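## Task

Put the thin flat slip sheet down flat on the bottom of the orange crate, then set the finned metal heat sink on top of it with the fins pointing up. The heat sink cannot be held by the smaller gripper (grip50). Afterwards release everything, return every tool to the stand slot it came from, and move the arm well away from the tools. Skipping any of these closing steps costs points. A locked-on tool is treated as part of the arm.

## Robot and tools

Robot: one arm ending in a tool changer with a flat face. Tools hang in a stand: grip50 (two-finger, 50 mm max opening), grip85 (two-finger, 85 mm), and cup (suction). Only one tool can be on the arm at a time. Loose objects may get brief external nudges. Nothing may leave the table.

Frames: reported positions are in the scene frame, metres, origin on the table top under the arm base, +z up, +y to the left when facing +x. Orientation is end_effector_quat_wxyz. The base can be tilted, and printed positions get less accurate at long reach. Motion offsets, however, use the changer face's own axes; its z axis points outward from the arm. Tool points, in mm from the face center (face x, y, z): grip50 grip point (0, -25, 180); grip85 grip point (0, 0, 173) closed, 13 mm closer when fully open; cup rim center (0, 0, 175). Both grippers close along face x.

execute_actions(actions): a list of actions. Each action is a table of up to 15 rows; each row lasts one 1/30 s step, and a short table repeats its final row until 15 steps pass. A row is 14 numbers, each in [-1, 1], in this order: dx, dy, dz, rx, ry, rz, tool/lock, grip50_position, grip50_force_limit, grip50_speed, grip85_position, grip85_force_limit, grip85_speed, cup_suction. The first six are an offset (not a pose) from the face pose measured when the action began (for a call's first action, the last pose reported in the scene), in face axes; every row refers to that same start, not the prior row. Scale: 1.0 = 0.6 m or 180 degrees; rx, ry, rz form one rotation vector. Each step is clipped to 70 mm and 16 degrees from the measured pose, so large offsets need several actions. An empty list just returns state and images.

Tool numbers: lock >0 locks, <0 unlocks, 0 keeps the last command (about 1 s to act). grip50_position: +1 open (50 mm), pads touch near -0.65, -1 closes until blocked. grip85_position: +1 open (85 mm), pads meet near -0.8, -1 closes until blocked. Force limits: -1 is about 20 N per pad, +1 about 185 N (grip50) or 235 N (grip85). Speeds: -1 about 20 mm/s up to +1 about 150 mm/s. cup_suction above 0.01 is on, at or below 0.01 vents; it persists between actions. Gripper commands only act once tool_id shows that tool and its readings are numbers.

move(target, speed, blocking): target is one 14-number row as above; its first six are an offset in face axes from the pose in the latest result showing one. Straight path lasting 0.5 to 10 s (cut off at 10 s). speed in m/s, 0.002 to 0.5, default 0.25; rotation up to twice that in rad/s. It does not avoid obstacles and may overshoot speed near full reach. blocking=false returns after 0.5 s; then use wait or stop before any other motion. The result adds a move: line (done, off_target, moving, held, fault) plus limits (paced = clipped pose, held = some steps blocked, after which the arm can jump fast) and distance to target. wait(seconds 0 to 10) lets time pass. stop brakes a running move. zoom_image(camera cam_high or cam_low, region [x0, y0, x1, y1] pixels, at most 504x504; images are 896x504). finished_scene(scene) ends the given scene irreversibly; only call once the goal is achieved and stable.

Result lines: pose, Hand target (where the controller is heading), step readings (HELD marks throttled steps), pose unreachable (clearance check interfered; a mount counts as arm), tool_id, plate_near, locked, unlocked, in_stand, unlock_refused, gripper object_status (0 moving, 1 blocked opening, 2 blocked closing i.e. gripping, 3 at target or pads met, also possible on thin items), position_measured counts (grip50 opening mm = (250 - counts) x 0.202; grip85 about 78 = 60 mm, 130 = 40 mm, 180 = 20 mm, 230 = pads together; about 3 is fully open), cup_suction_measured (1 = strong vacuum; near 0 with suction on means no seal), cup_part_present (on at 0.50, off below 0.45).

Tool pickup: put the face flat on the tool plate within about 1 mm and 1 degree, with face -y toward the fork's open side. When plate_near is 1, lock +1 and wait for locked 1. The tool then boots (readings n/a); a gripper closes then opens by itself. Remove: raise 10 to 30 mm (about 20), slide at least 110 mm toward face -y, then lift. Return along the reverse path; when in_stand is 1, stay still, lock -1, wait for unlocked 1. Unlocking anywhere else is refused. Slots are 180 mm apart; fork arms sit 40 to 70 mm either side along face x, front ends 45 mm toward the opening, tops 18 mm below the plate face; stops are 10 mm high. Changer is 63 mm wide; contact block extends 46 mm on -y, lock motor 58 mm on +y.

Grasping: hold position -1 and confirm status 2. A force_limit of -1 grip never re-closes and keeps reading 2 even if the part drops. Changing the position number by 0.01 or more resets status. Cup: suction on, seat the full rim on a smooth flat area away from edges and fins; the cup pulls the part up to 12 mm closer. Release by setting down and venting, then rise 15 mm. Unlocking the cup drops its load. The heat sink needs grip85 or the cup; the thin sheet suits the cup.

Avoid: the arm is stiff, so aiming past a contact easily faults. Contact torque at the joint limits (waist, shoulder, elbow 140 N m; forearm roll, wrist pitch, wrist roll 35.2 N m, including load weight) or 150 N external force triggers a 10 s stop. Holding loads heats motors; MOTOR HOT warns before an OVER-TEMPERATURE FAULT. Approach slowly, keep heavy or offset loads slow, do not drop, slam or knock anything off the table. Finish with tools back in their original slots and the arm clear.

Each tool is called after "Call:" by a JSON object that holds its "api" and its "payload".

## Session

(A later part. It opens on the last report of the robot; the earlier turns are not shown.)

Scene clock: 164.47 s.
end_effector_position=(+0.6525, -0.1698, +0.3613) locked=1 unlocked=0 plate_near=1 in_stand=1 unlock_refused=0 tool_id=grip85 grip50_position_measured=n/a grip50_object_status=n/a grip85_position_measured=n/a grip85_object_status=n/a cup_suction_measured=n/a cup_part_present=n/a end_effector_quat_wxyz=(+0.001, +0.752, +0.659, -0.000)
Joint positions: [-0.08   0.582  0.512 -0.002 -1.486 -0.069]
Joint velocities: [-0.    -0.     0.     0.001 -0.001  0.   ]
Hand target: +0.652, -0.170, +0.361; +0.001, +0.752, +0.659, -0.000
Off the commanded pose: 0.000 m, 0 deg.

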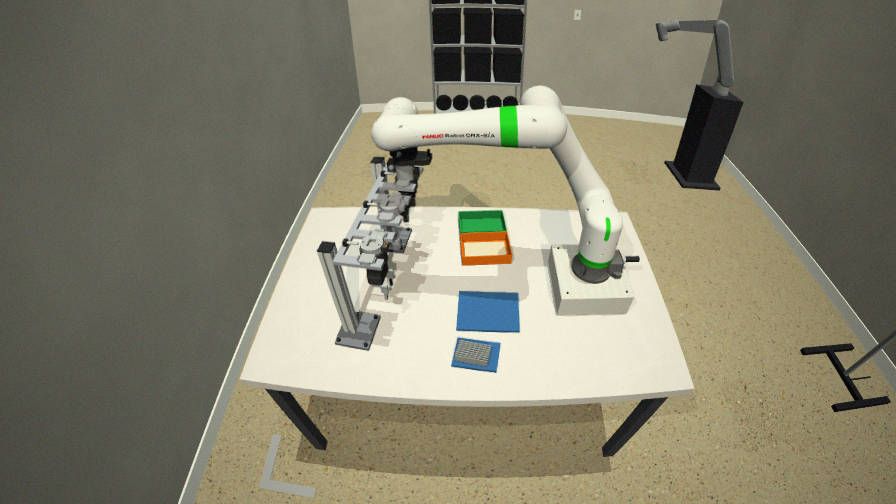

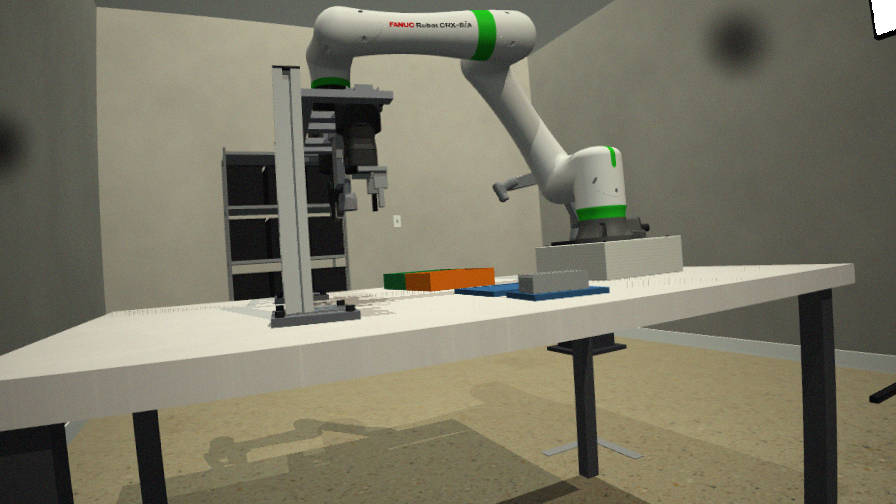

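Locked. Lift 20 mm (execute_actions to see drift).

Call:
{"api": "move", "payload": {"target": [0,0,-0.034,0,0,0,0,1,0,0,1,0,0,0], "speed": 0.07}}

Call:
{"api": "move", "payload": {"target": [0,-0.2,0,0,0,0,0,1,0,0,1,0,0,0], "speed": 0.25}}

Scene clock: 166.10 s.
end_effector_position=(+0.6525, -0.1697, +0.3818) locked=1 unlocked=0 plate_near=1 in_stand=0 unlock_refused=0 tool_id=grip85 grip50_position_measured=n/a grip50_object_status=n/a grip85_position_measured=n/a grip85_object_status=n/a cup_suction_measured=n/a cup_part_present=n/a end_effector_quat_wxyz=(+0.001, +0.752, +0.659, -0.000)
Joint positions: [-0.08   0.578  0.554 -0.002 -1.531 -0.069]
Joint velocities: [-0.001  0.     0.001  0.001 -0.001 -0.   ]
Hand target: +0.653, -0.170, +0.382; +0.001, +0.752, +0.659, -0.000
Off the commanded pose: 0.000 m, 0 deg.
move: done

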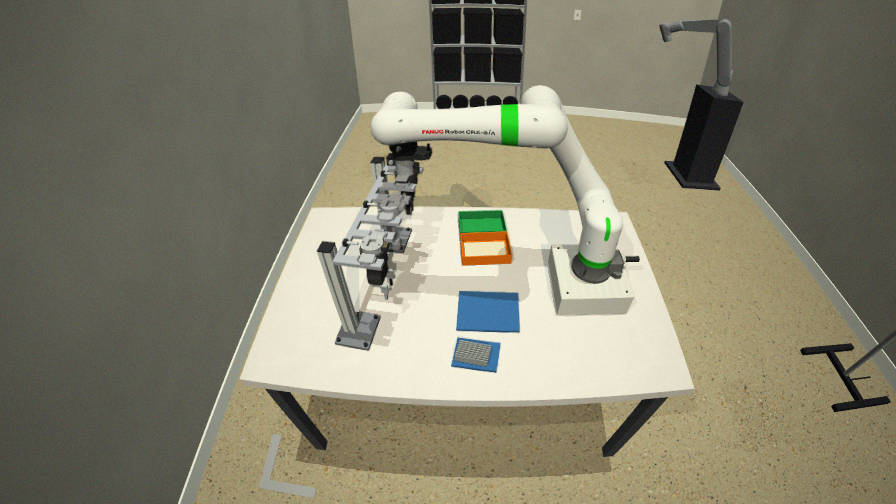

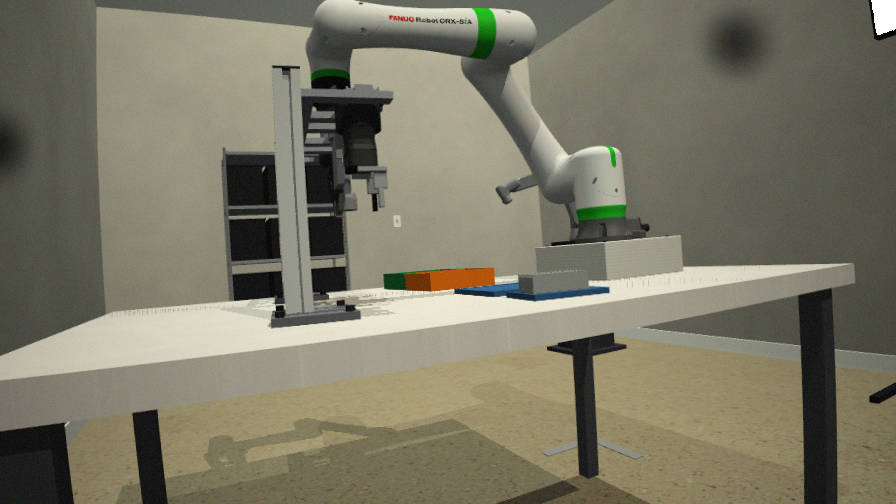

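Scene clock: 167.10 s.
end_effector_position=(+0.5336, -0.1538, +0.3819) locked=1 unlocked=0 plate_near=1 in_stand=0 unlock_refused=0 tool_id=grip85 grip50_position_measured=n/a grip50_object_status=n/a grip85_position_measured=n/a grip85_object_status=n/a cup_suction_measured=n/a cup_part_present=n/a end_effector_quat_wxyz=(+0.001, +0.752, +0.659, -0.000)
Joint positions: [-0.064  0.264  0.114 -0.001 -1.405 -0.085]
Joint velocities: [ 0.    -0.002 -0.001  0.001  0.    -0.001]
Hand target: +0.534, -0.154, +0.382; +0.001, +0.752, +0.659, -0.000
Off the commanded pose: 0.000 m, 0 deg.
move: done

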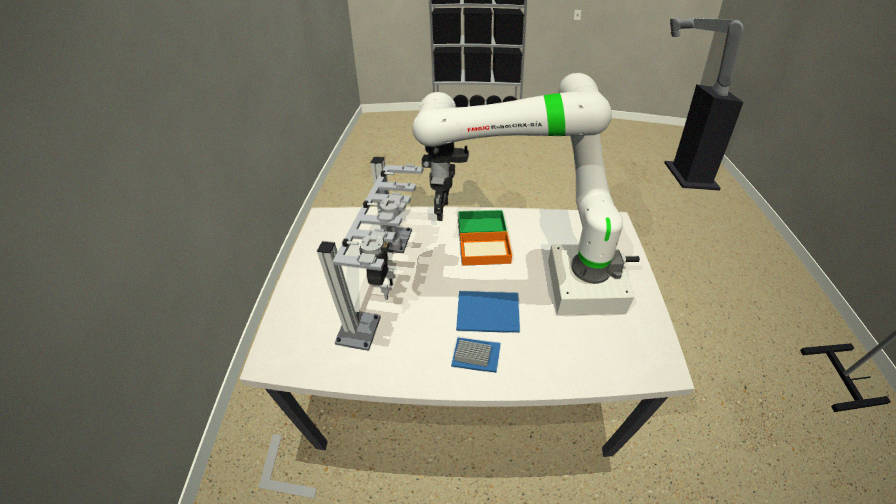

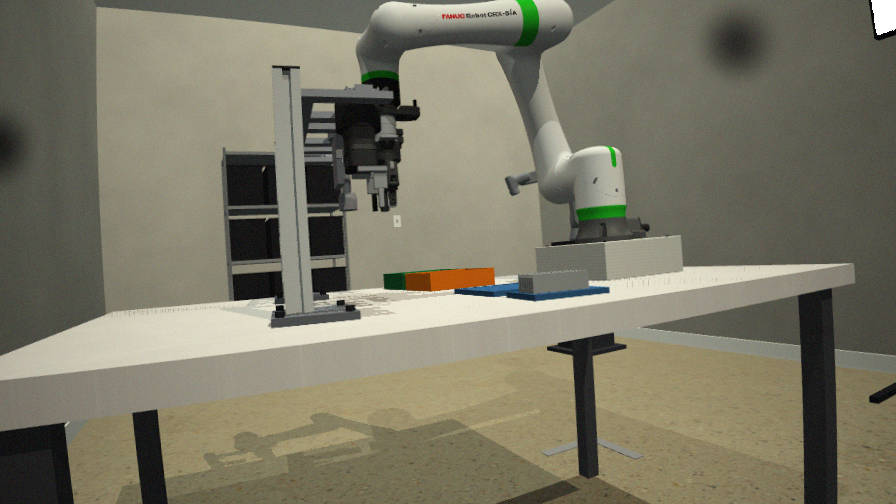

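Call:
{"api": "move", "payload": {"target": [0.7428,-0.2893,0.2365,0,0,0.0214,0,1,0,0,1,0,0,0], "speed": 0.35}}

Call:
{"api": "zoom_image", "payload": {"camera": "cam_low", "region": [490, 200, 630, 310]}}

Call:
{"api": "zoom_image", "payload": {"camera": "cam_high", "region": [435, 300, 515, 380]}}

Scene clock: 170.80 s.
end_effector_position=(+0.4205, +0.3114, +0.2400) locked=1 unlocked=0 plate_near=1 in_stand=0 unlock_refused=0 tool_id=grip85 grip50_position_measured=n/a grip50_object_status=n/a grip85_position_measured=3 grip85_object_status=3 cup_suction_measured=n/a cup_part_present=n/a end_effector_quat_wxyz=(-0.001, +0.774, +0.634, +0.000)
Joint positions: [ 0.878  0.303 -0.191  0.011 -1.065 -1.1  ]
Joint velocities: [ 0.     0.002  0.001 -0.     0.    -0.001]
Hand target: +0.420, +0.311, +0.240; -0.001, +0.774, +0.634, +0.000
Off the commanded pose: 0.001 m, 0 deg.
move: done

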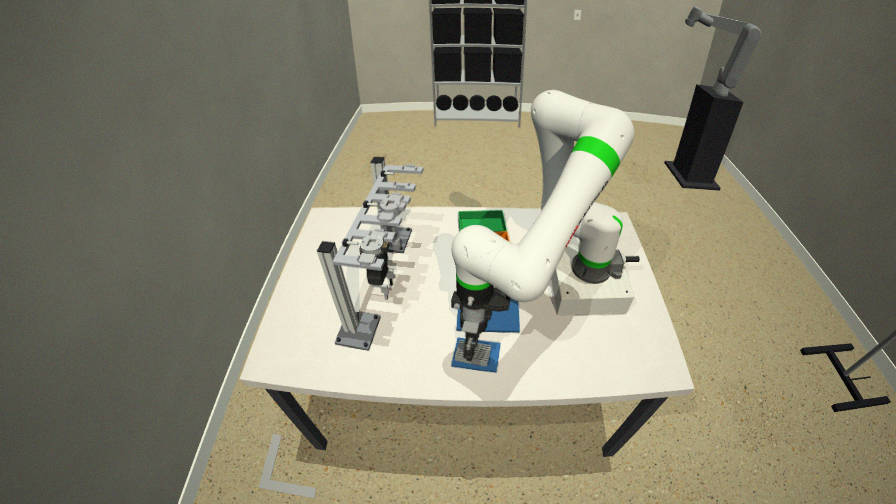

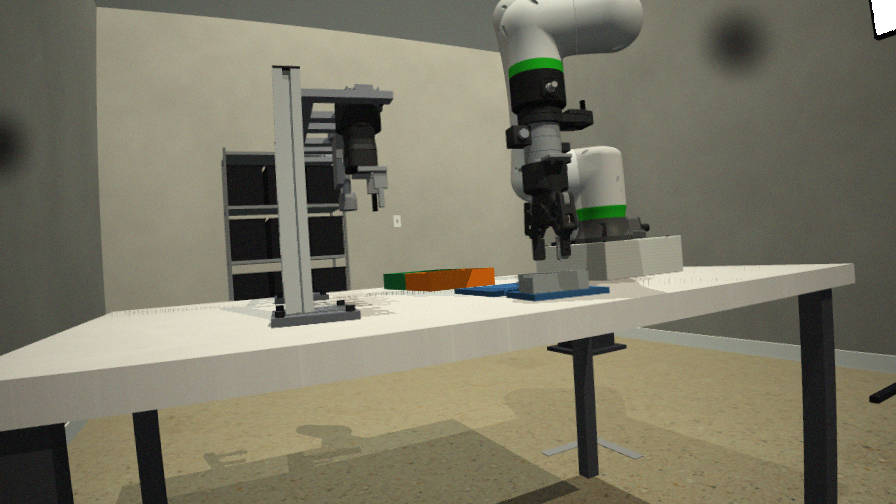

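Region (490, 200, 630, 310) of cam_low's 896x504 image, scaled by 3.600, with more detail than that image has; it fills the top 396 rows of this view, and the rest is white.

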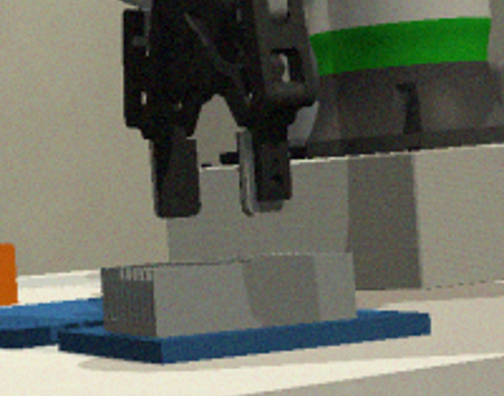

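Region (435, 300, 515, 380) of cam_high's 896x504 image, scaled by 6.300, with more detail than that image has.

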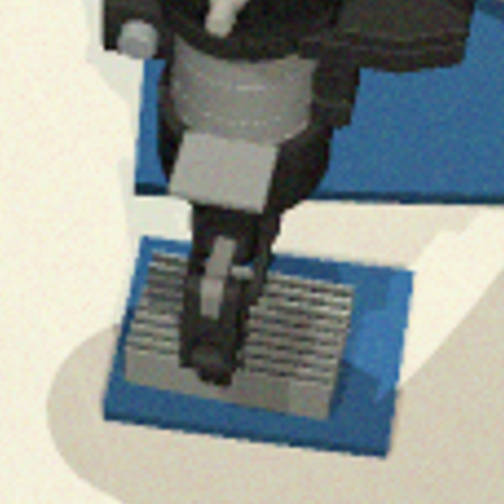

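Call:
{"api": "move", "payload": {"target": [0,-0.0075,0.0567,0,0,0,0,1,0,0,0.8,-0.3,0,0], "speed": 0.08}}

Call:
{"api": "zoom_image", "payload": {"camera": "cam_low", "region": [500, 225, 620, 310]}}

Call:
{"api": "zoom_image", "payload": {"camera": "cam_high", "region": [445, 325, 505, 380]}}

Scene clock: 176.83 s.
end_effector_position=(+0.4160, +0.3123, +0.2061) locked=1 unlocked=0 plate_near=1 in_stand=0 unlock_refused=0 tool_id=grip85 grip50_position_measured=n/a grip50_object_status=n/a grip85_position_measured=28 grip85_object_status=3 cup_suction_measured=n/a cup_part_present=n/a end_effector_quat_wxyz=(-0.001, +0.774, +0.634, +0.000)
Joint positions: [ 0.885  0.34  -0.233  0.012 -0.986 -1.108]
Joint velocities: [ 0.     0.001 -0.002 -0.001  0.    -0.   ]
Hand target: +0.416, +0.312, +0.206; -0.001, +0.774, +0.634, +0.000
Off the commanded pose: 0.000 m, 0 deg.
move: done

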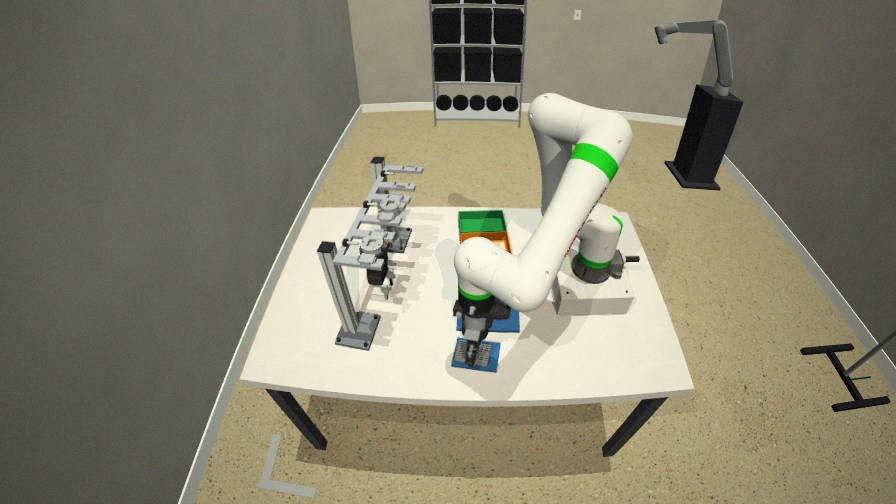

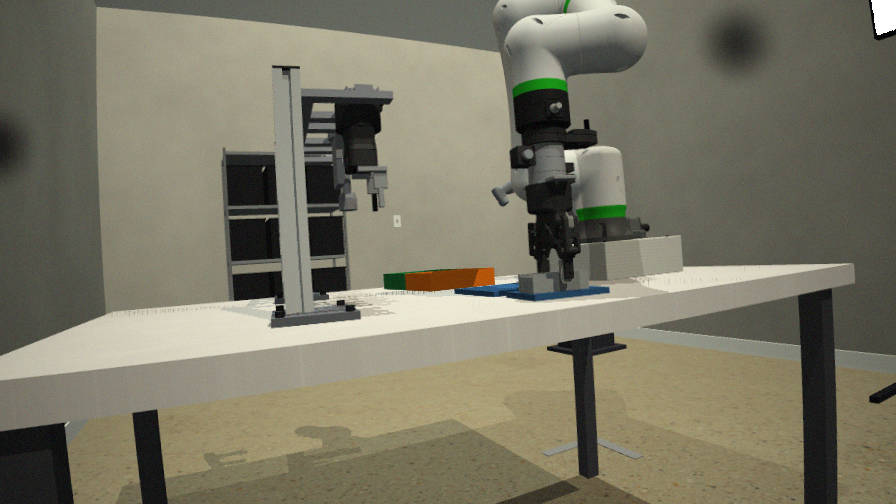

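Region (500, 225, 620, 310) of cam_low's 896x504 image, scaled by 4.200, with more detail than that image has; it fills the top 357 rows of this view, and the rest is white.

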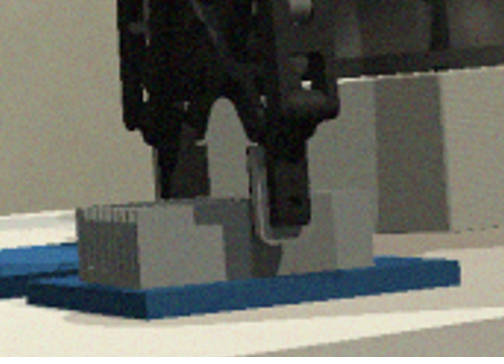

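Region (445, 325, 505, 380) of cam_high's 896x504 image, scaled by 8.400, with more detail than that image has; it fills the top 462 rows of this view, and the rest is white.

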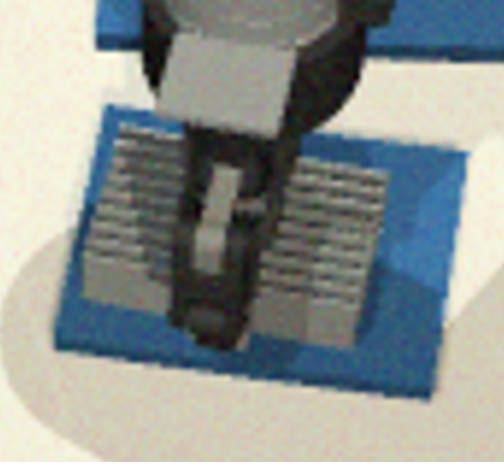

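Call:
{"api": "move", "payload": {"target": [-0.0015,0,0,0,0,0,0,1,0,0,-1,-0.3,-0.4,0], "speed": 0.02}}

Call:
{"api": "zoom_image", "payload": {"camera": "cam_high", "region": [445, 325, 505, 380]}}

Call:
{"api": "zoom_image", "payload": {"camera": "cam_low", "region": [500, 225, 620, 310]}}

Scene clock: 183.20 s.
end_effector_position=(+0.4158, +0.3114, +0.2061) locked=1 unlocked=0 plate_near=1 in_stand=0 unlock_refused=0 tool_id=grip85 grip50_position_measured=n/a grip50_object_status=n/a grip85_position_measured=80 grip85_object_status=2 cup_suction_measured=n/a cup_part_present=n/a end_effector_quat_wxyz=(-0.001, +0.774, +0.634, +0.000)
Joint positions: [ 0.885  0.338 -0.235  0.012 -0.985 -1.107]
Joint velocities: [-0.001 -0.    -0.001  0.     0.001  0.   ]
Hand target: +0.416, +0.311, +0.206; -0.001, +0.774, +0.634, +0.000
Off the commanded pose: 0.000 m, 0 deg.
move: done

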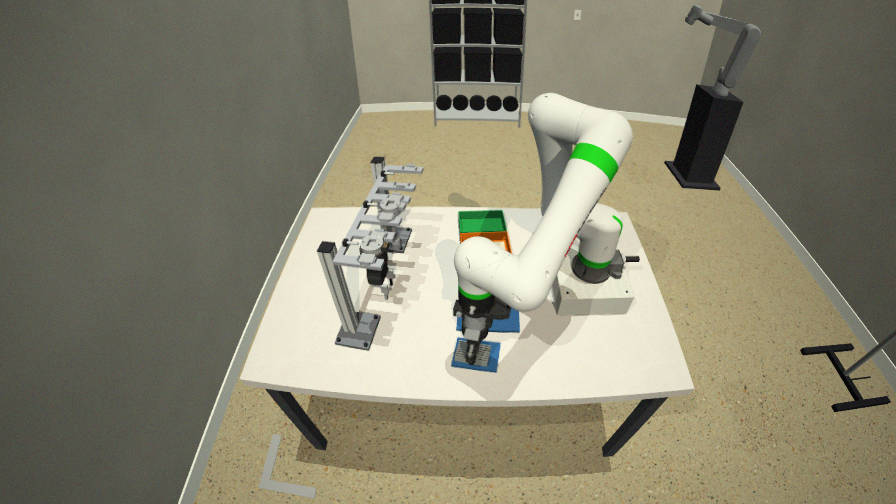

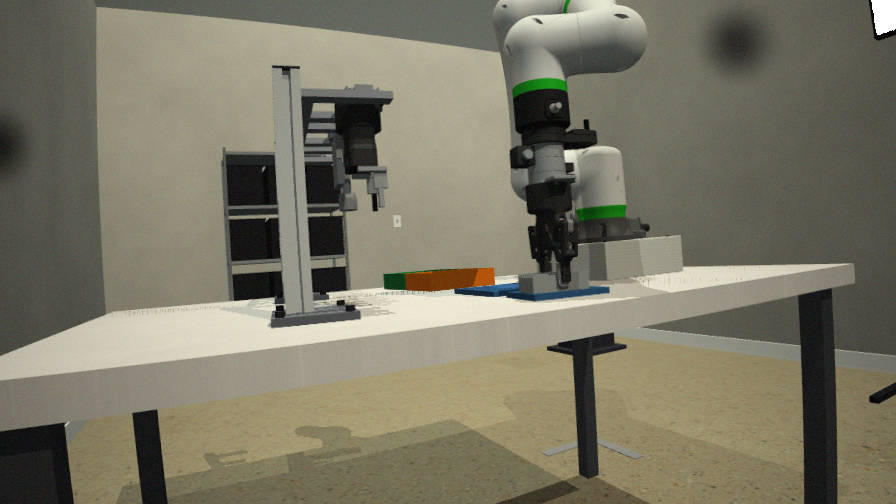

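Region (445, 325, 505, 380) of cam_high's 896x504 image, scaled by 8.400, with more detail than that image has; it fills the top 462 rows of this view, and the rest is white.

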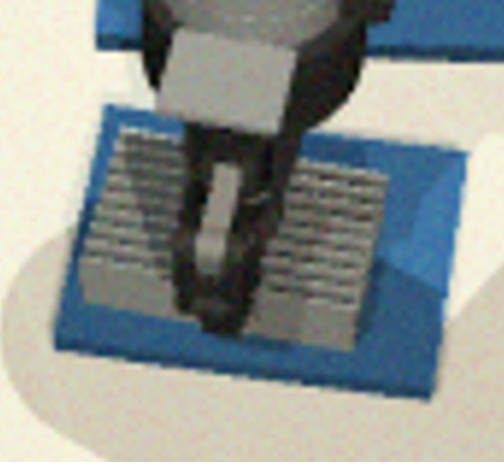

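Region (500, 225, 620, 310) of cam_low's 896x504 image, scaled by 4.200, with more detail than that image has; it fills the top 357 rows of this view, and the rest is white.

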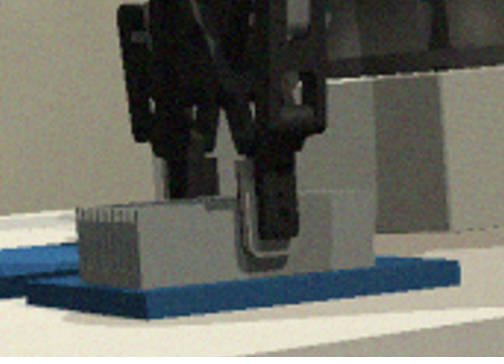

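Call:
{"api": "move", "payload": {"target": [0,0,-0.04,0,0,0,0,1,0,0,-1,-0.3,-0.4,0], "speed": 0.08}}

Call:
{"api": "move", "payload": {"target": [-0.8013,0.0938,-0.0583,0,0,-0.0903,0,1,0,0,-1,-0.3,-0.4,0], "speed": 0.3}}

Call:
{"api": "zoom_image", "payload": {"camera": "cam_high", "region": [450, 200, 520, 270]}}

Call:
{"api": "zoom_image", "payload": {"camera": "cam_low", "region": [380, 200, 520, 300]}}

Scene clock: 186.70 s.
end_effector_position=(+0.4159, +0.3114, +0.2301) locked=1 unlocked=0 plate_near=1 in_stand=0 unlock_refused=0 tool_id=grip85 grip50_position_measured=n/a grip50_object_status=n/a grip85_position_measured=80 grip85_object_status=2 cup_suction_measured=n/a cup_part_present=n/a end_effector_quat_wxyz=(-0.001, +0.774, +0.634, +0.000)
Joint positions: [ 0.885  0.307 -0.213  0.012 -1.039 -1.107]
Joint velocities: [ 0.    -0.001  0.002 -0.001 -0.002  0.   ]
Hand target: +0.416, +0.311, +0.230; -0.001, +0.774, +0.634, +0.000
Off the commanded pose: 0.000 m, 0 deg.
move: done

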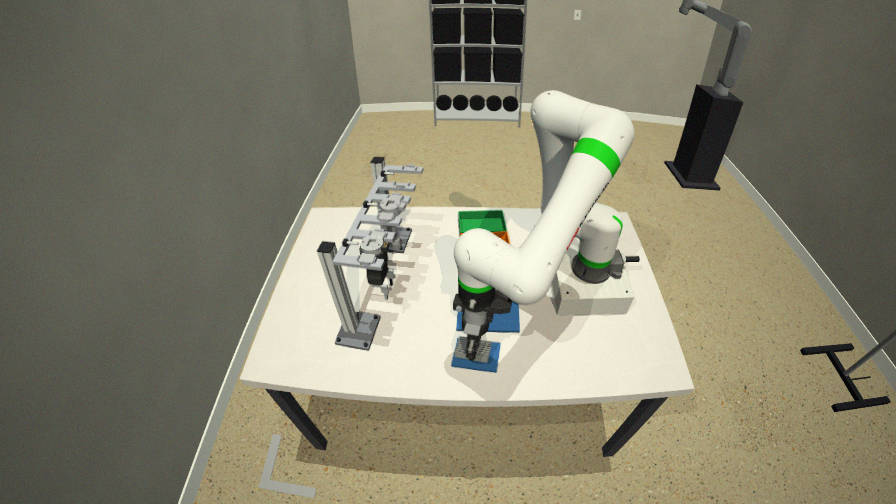

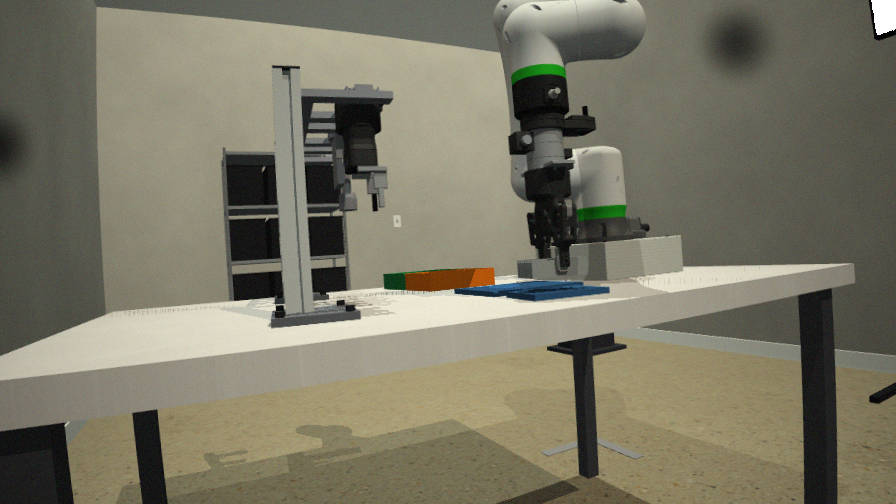

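Scene clock: 188.87 s.
end_effector_position=(+0.3754, -0.1714, +0.2654) locked=1 unlocked=0 plate_near=1 in_stand=0 unlock_refused=0 tool_id=grip85 grip50_position_measured=n/a grip50_object_status=n/a grip85_position_measured=80 grip85_object_status=2 cup_suction_measured=n/a cup_part_present=n/a end_effector_quat_wxyz=(+0.001, +0.676, +0.737, -0.000)
Joint positions: [-0.129  0.01  -0.467 -0.003 -1.078  0.197]
Joint velocities: [-0.003  0.002  0.002 -0.002  0.001  0.003]
Hand target: +0.375, -0.171, +0.265; +0.001, +0.676, +0.737, -0.000
Off the commanded pose: 0.001 m, 0 deg.
move: done

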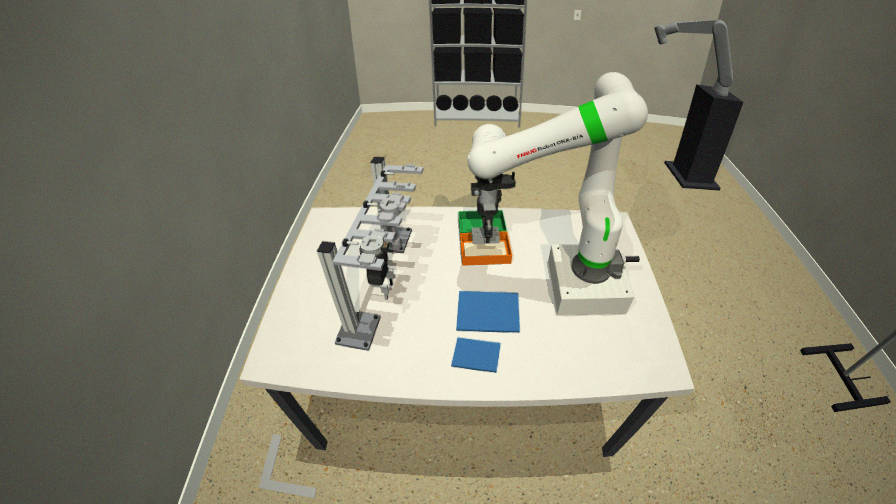

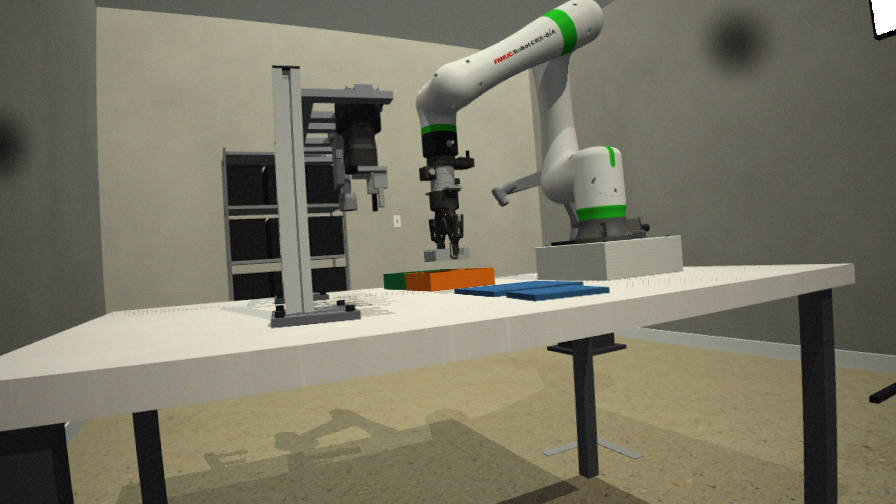

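Region (450, 200, 520, 270) of cam_high's 896x504 image, scaled by 7.200, with more detail than that image has.

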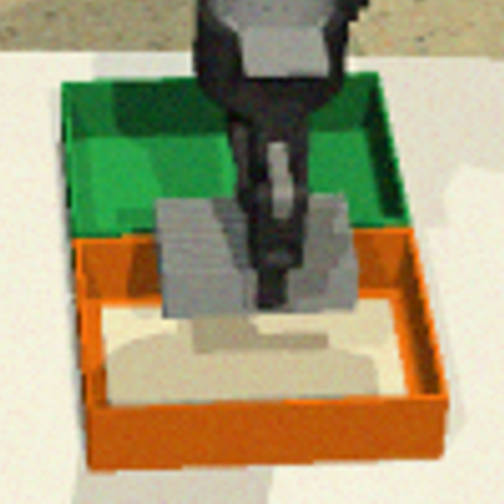

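Region (380, 200, 520, 300) of cam_low's 896x504 image, scaled by 3.600, with more detail than that image has; it fills the top 360 rows of this view, and the rest is white.

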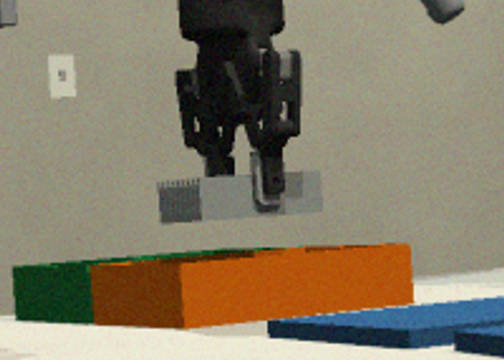

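Call:
{"api": "move", "payload": {"target": [0.002,0,0.1005,0,0,0,0,1,0,0,-1,-0.3,-0.4,0], "speed": 0.1}}

Call:
{"api": "zoom_image", "payload": {"camera": "cam_high", "region": [450, 200, 520, 270]}}

Scene clock: 191.77 s.
end_effector_position=(+0.3752, -0.1702, +0.2051) locked=1 unlocked=0 plate_near=1 in_stand=0 unlock_refused=0 tool_id=grip85 grip50_position_measured=n/a grip50_object_status=n/a grip85_position_measured=80 grip85_object_status=2 cup_suction_measured=n/a cup_part_present=n/a end_effector_quat_wxyz=(+0.001, +0.676, +0.737, -0.000)
Joint positions: [-0.125  0.099 -0.537 -0.003 -0.918  0.195]
Joint velocities: [-0.002  0.001 -0.001  0.003  0.001  0.   ]
Hand target: +0.375, -0.170, +0.205; +0.001, +0.676, +0.737, -0.000
Off the commanded pose: 0.000 m, 0 deg.
move: done

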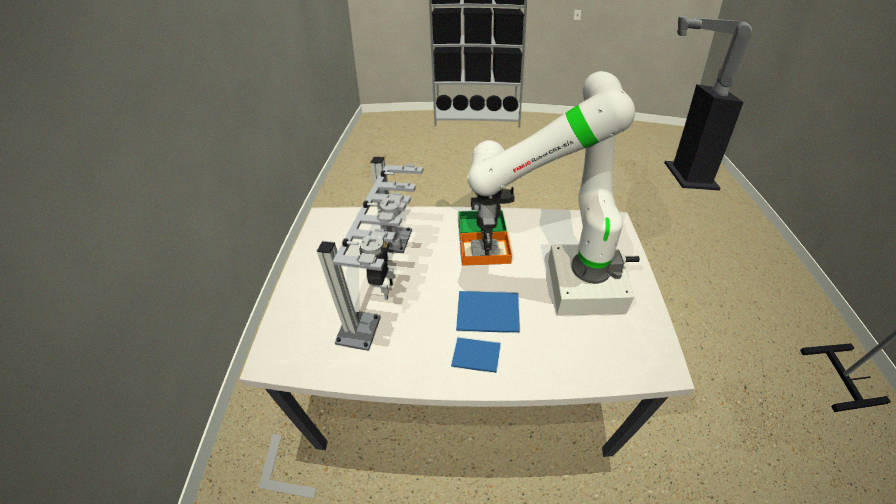

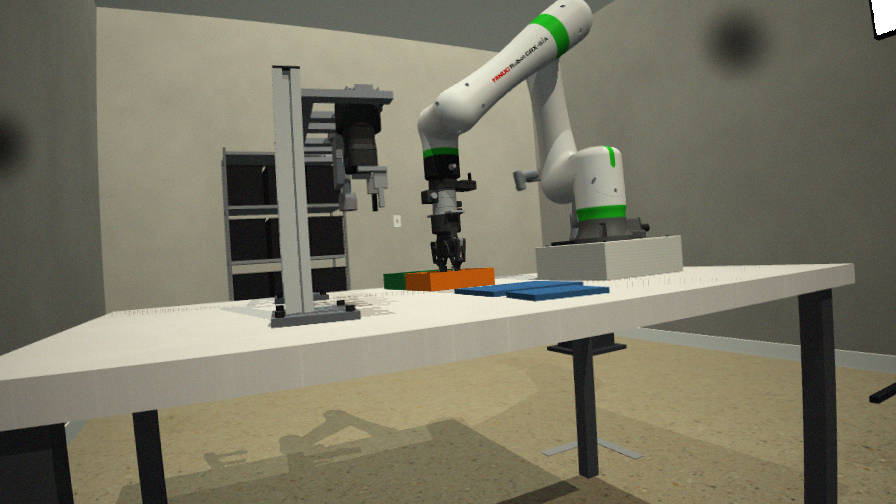

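Region (450, 200, 520, 270) of cam_high's 896x504 image, scaled by 7.200, with more detail than that image has.

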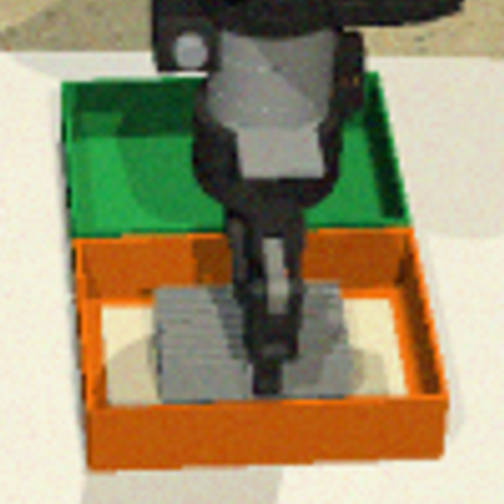

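Call:
{"api": "execute_actions", "payload": {"actions": [[[0,0,0.001,0,0,0,0,1,0,0,-1,-0.3,-0.4,0],[0,0,0.002,0,0,0,0,1,0,0,-1,-0.3,-0.4,0],[0,0,0.003,0,0,0,0,1,0,0,-1,-0.3,-0.4,0],[0,0,0.0038,0,0,0,0,1,0,0,-1,-0.3,-0.4,0],[0,0,0.0045,0,0,0,0,1,0,0,-1,-0.3,-0.4,0],[0,0,0.005,0,0,0,0,1,0,0,-1,-0.3,-0.4,0],[0,0,0.0054,0,0,0,0,1,0,0,-1,-0.3,-0.4,0]]]}}

Scene clock: 194.50 s.
end_effector_position=(+0.3752, -0.1702, +0.2019) locked=1 unlocked=0 plate_near=1 in_stand=0 unlock_refused=0 tool_id=grip85 grip50_position_measured=n/a grip50_object_status=n/a grip85_position_measured=80 grip85_object_status=2 cup_suction_measured=n/a cup_part_present=n/a end_effector_quat_wxyz=(+0.001, +0.676, +0.737, -0.000)
Joint positions: [-0.125  0.105 -0.541 -0.003 -0.91   0.195]
Joint velocities: [ 0.  0.  0.  0.  0. -0.]
Hand target: +0.375, -0.170, +0.202; +0.001, +0.676, +0.737, -0.000
Off the commanded pose: 0.000 m, 0 deg.
Step readings (end_effector_position):
0: (+0.3752, -0.1702, +0.2051)
1: (+0.3752, -0.1702, +0.2050)
2: (+0.3752, -0.1702, +0.2048)
4: (+0.3752, -0.1702, +0.2040)
8: (+0.3752, -0.1702, +0.2023)
15: end_effector_position above

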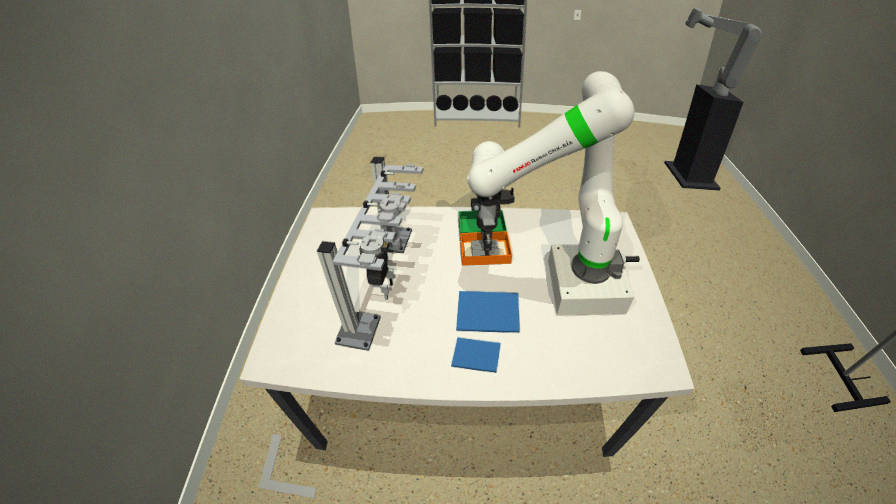

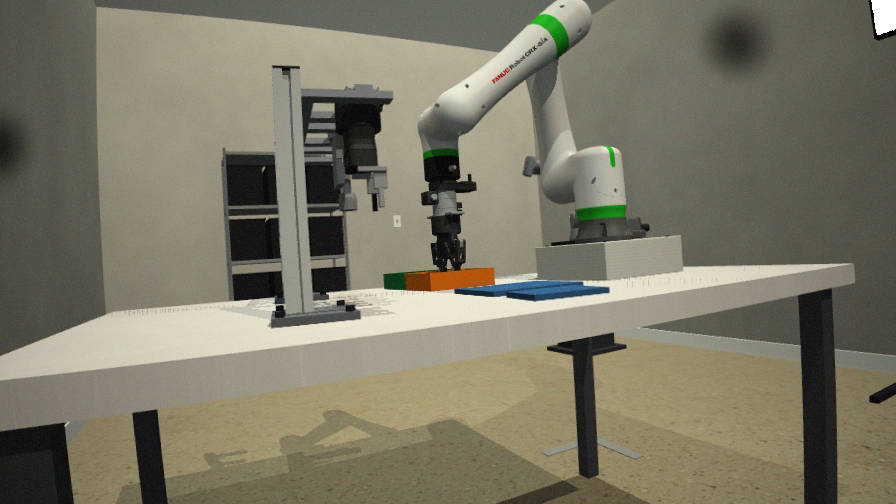

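Call:
{"api": "execute_actions", "payload": {"actions": [[[0,0,0.0006,0,0,0,0,1,0,0,-1,-0.3,-0.4,0],[0,0,0.0012,0,0,0,0,1,0,0,-1,-0.3,-0.4,0],[0,0,0.0017,0,0,0,0,1,0,0,-1,-0.3,-0.4,0]]]}}

Scene clock: 195.87 s.
end_effector_position=(+0.3752, -0.1702, +0.2009) locked=1 unlocked=0 plate_near=1 in_stand=0 unlock_refused=0 tool_id=grip85 grip50_position_measured=n/a grip50_object_status=n/a grip85_position_measured=80 grip85_object_status=2 cup_suction_measured=n/a cup_part_present=n/a end_effector_quat_wxyz=(+0.001, +0.676, +0.737, -0.000)
Joint positions: [-0.125  0.106 -0.542 -0.003 -0.907  0.195]
Joint velocities: [-0.001 -0.001  0.     0.     0.    -0.   ]
Hand target: +0.375, -0.170, +0.201; +0.001, +0.676, +0.737, -0.000
Off the commanded pose: 0.000 m, 0 deg.
Step readings (end_effector_position):
0: (+0.3752, -0.1702, +0.2019)
1: (+0.3752, -0.1702, +0.2019)
2: (+0.3752, -0.1702, +0.2017)
4: (+0.3752, -0.1702, +0.2012)
8: (+0.3752, -0.1702, +0.2009)
15: end_effector_position above

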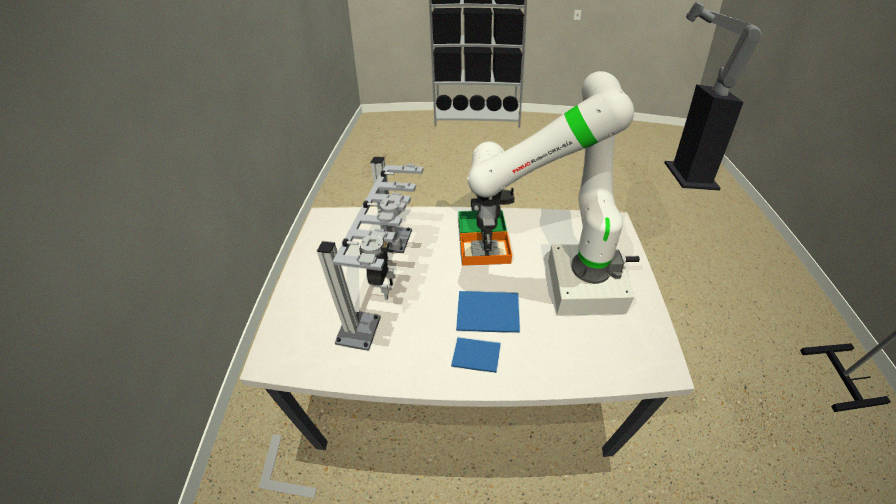

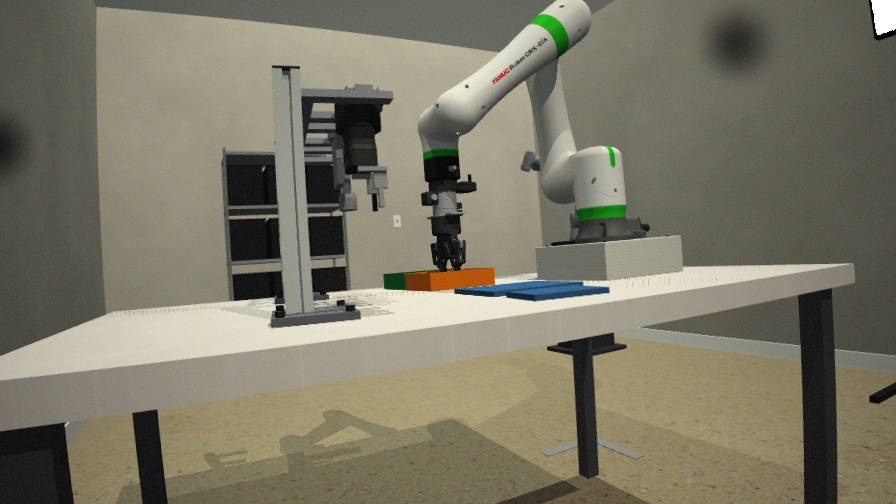

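Still free. One more 1 mm.

Call:
{"api": "execute_actions", "payload": {"actions": [[[0,0,0.0006,0,0,0,0,1,0,0,-1,-0.3,-0.4,0],[0,0,0.0012,0,0,0,0,1,0,0,-1,-0.3,-0.4,0],[0,0,0.0017,0,0,0,0,1,0,0,-1,-0.3,-0.4,0]]]}}

Scene clock: 197.03 s.
end_effector_position=(+0.3753, -0.1703, +0.2000) locked=1 unlocked=0 plate_near=1 in_stand=0 unlock_refused=0 tool_id=grip85 grip50_position_measured=n/a grip50_object_status=n/a grip85_position_measured=80 grip85_object_status=2 cup_suction_measured=n/a cup_part_present=n/a end_effector_quat_wxyz=(+0.001, +0.676, +0.737, -0.000)
Joint positions: [-0.125  0.108 -0.542 -0.003 -0.904  0.195]
Joint velocities: [ 0.     0.001  0.     0.001  0.001 -0.   ]
Hand target: +0.375, -0.170, +0.200; +0.001, +0.676, +0.737, -0.000
Off the commanded pose: 0.000 m, 0 deg.
Step readings (end_effector_position):
0: (+0.3752, -0.1702, +0.2009)
1: (+0.3752, -0.1702, +0.2009)
2: (+0.3752, -0.1702, +0.2008)
4: (+0.3753, -0.1702, +0.2005)
8: (+0.3753, -0.1703, +0.2002)
15: end_effector_position above

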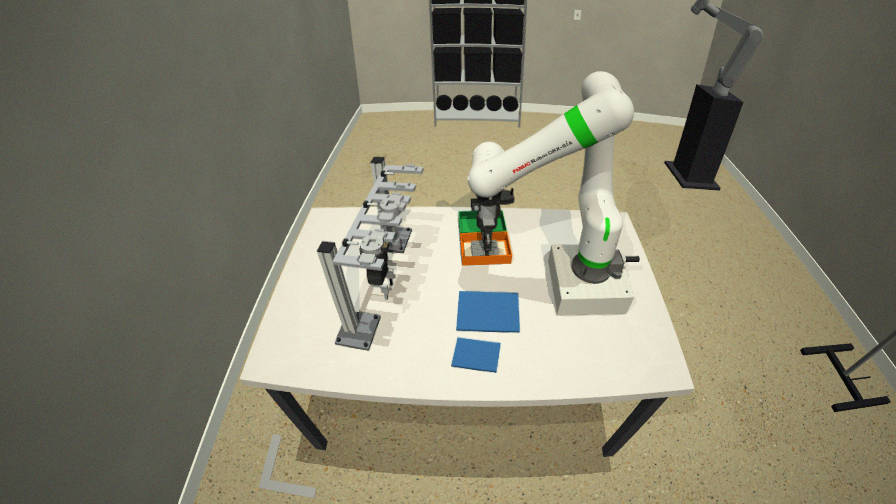

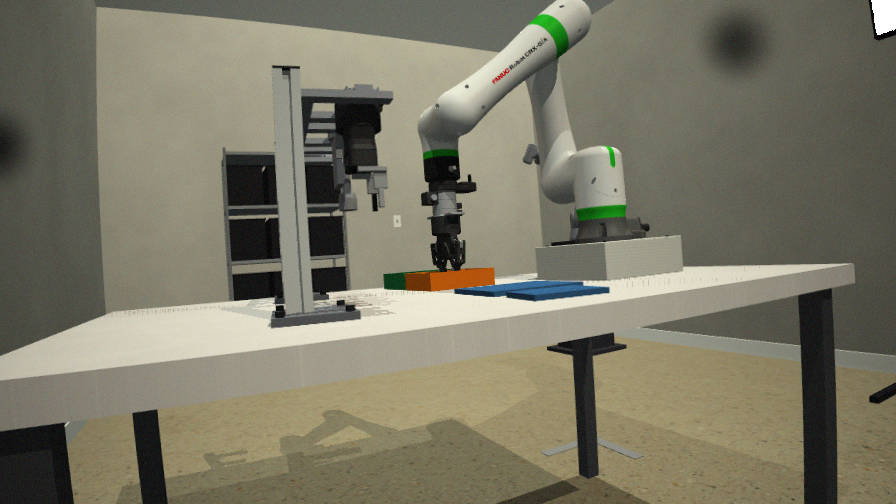

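Contact. Back off slightly and release.

Call:
{"api": "execute_actions", "payload": {"actions": [[[0,0,-0.0005,0,0,0,0,1,0,0,-1,-0.3,-0.4,0],[0,0,-0.001,0,0,0,0,1,0,0,-1,-0.3,-0.4,0],[0,0,-0.001,0,0,0,0,1,0,0,-1,-0.3,-0.4,0],[0,0,-0.001,0,0,0,0,1,0,0,0.68,-0.3,-0.2,0]]]}}

Scene clock: 198.23 s.
end_effector_position=(+0.3752, -0.1702, +0.2005) locked=1 unlocked=0 plate_near=1 in_stand=0 unlock_refused=0 tool_id=grip85 grip50_position_measured=n/a grip50_object_status=n/a grip85_position_measured=44 grip85_object_status=0 cup_suction_measured=n/a cup_part_present=n/a end_effector_quat_wxyz=(+0.001, +0.676, +0.737, -0.000)
Joint positions: [-0.125  0.107 -0.542 -0.003 -0.906  0.195]
Joint velocities: [ 0.    -0.002  0.002 -0.    -0.001  0.   ]
Hand target: +0.375, -0.170, +0.201; +0.001, +0.676, +0.737, -0.000
Off the commanded pose: 0.000 m, 0 deg.
Step readings (end_effector_position):
0: (+0.3752, -0.1702, +0.1999)
1: (+0.3752, -0.1702, +0.1999)
2: (+0.3752, -0.1702, +0.1999)
4: (+0.3753, -0.1702, +0.2001)
8: (+0.3750, -0.1702, +0.1998)
15: end_effector_position above

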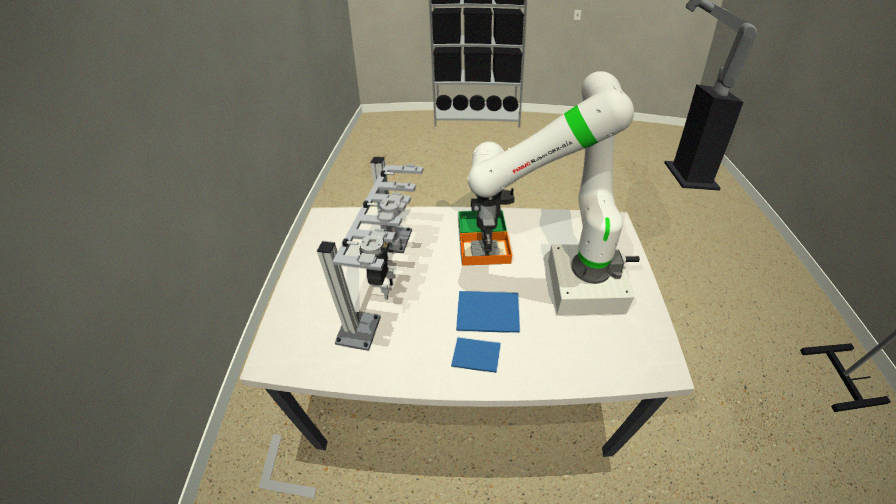

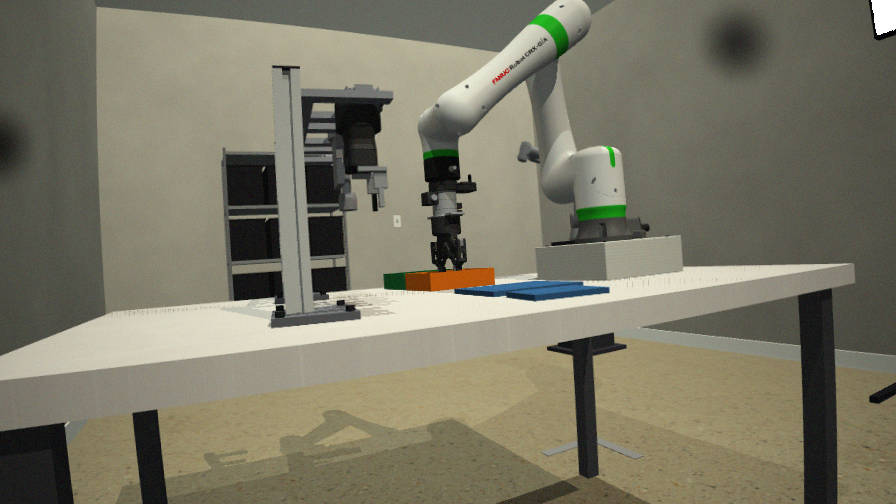

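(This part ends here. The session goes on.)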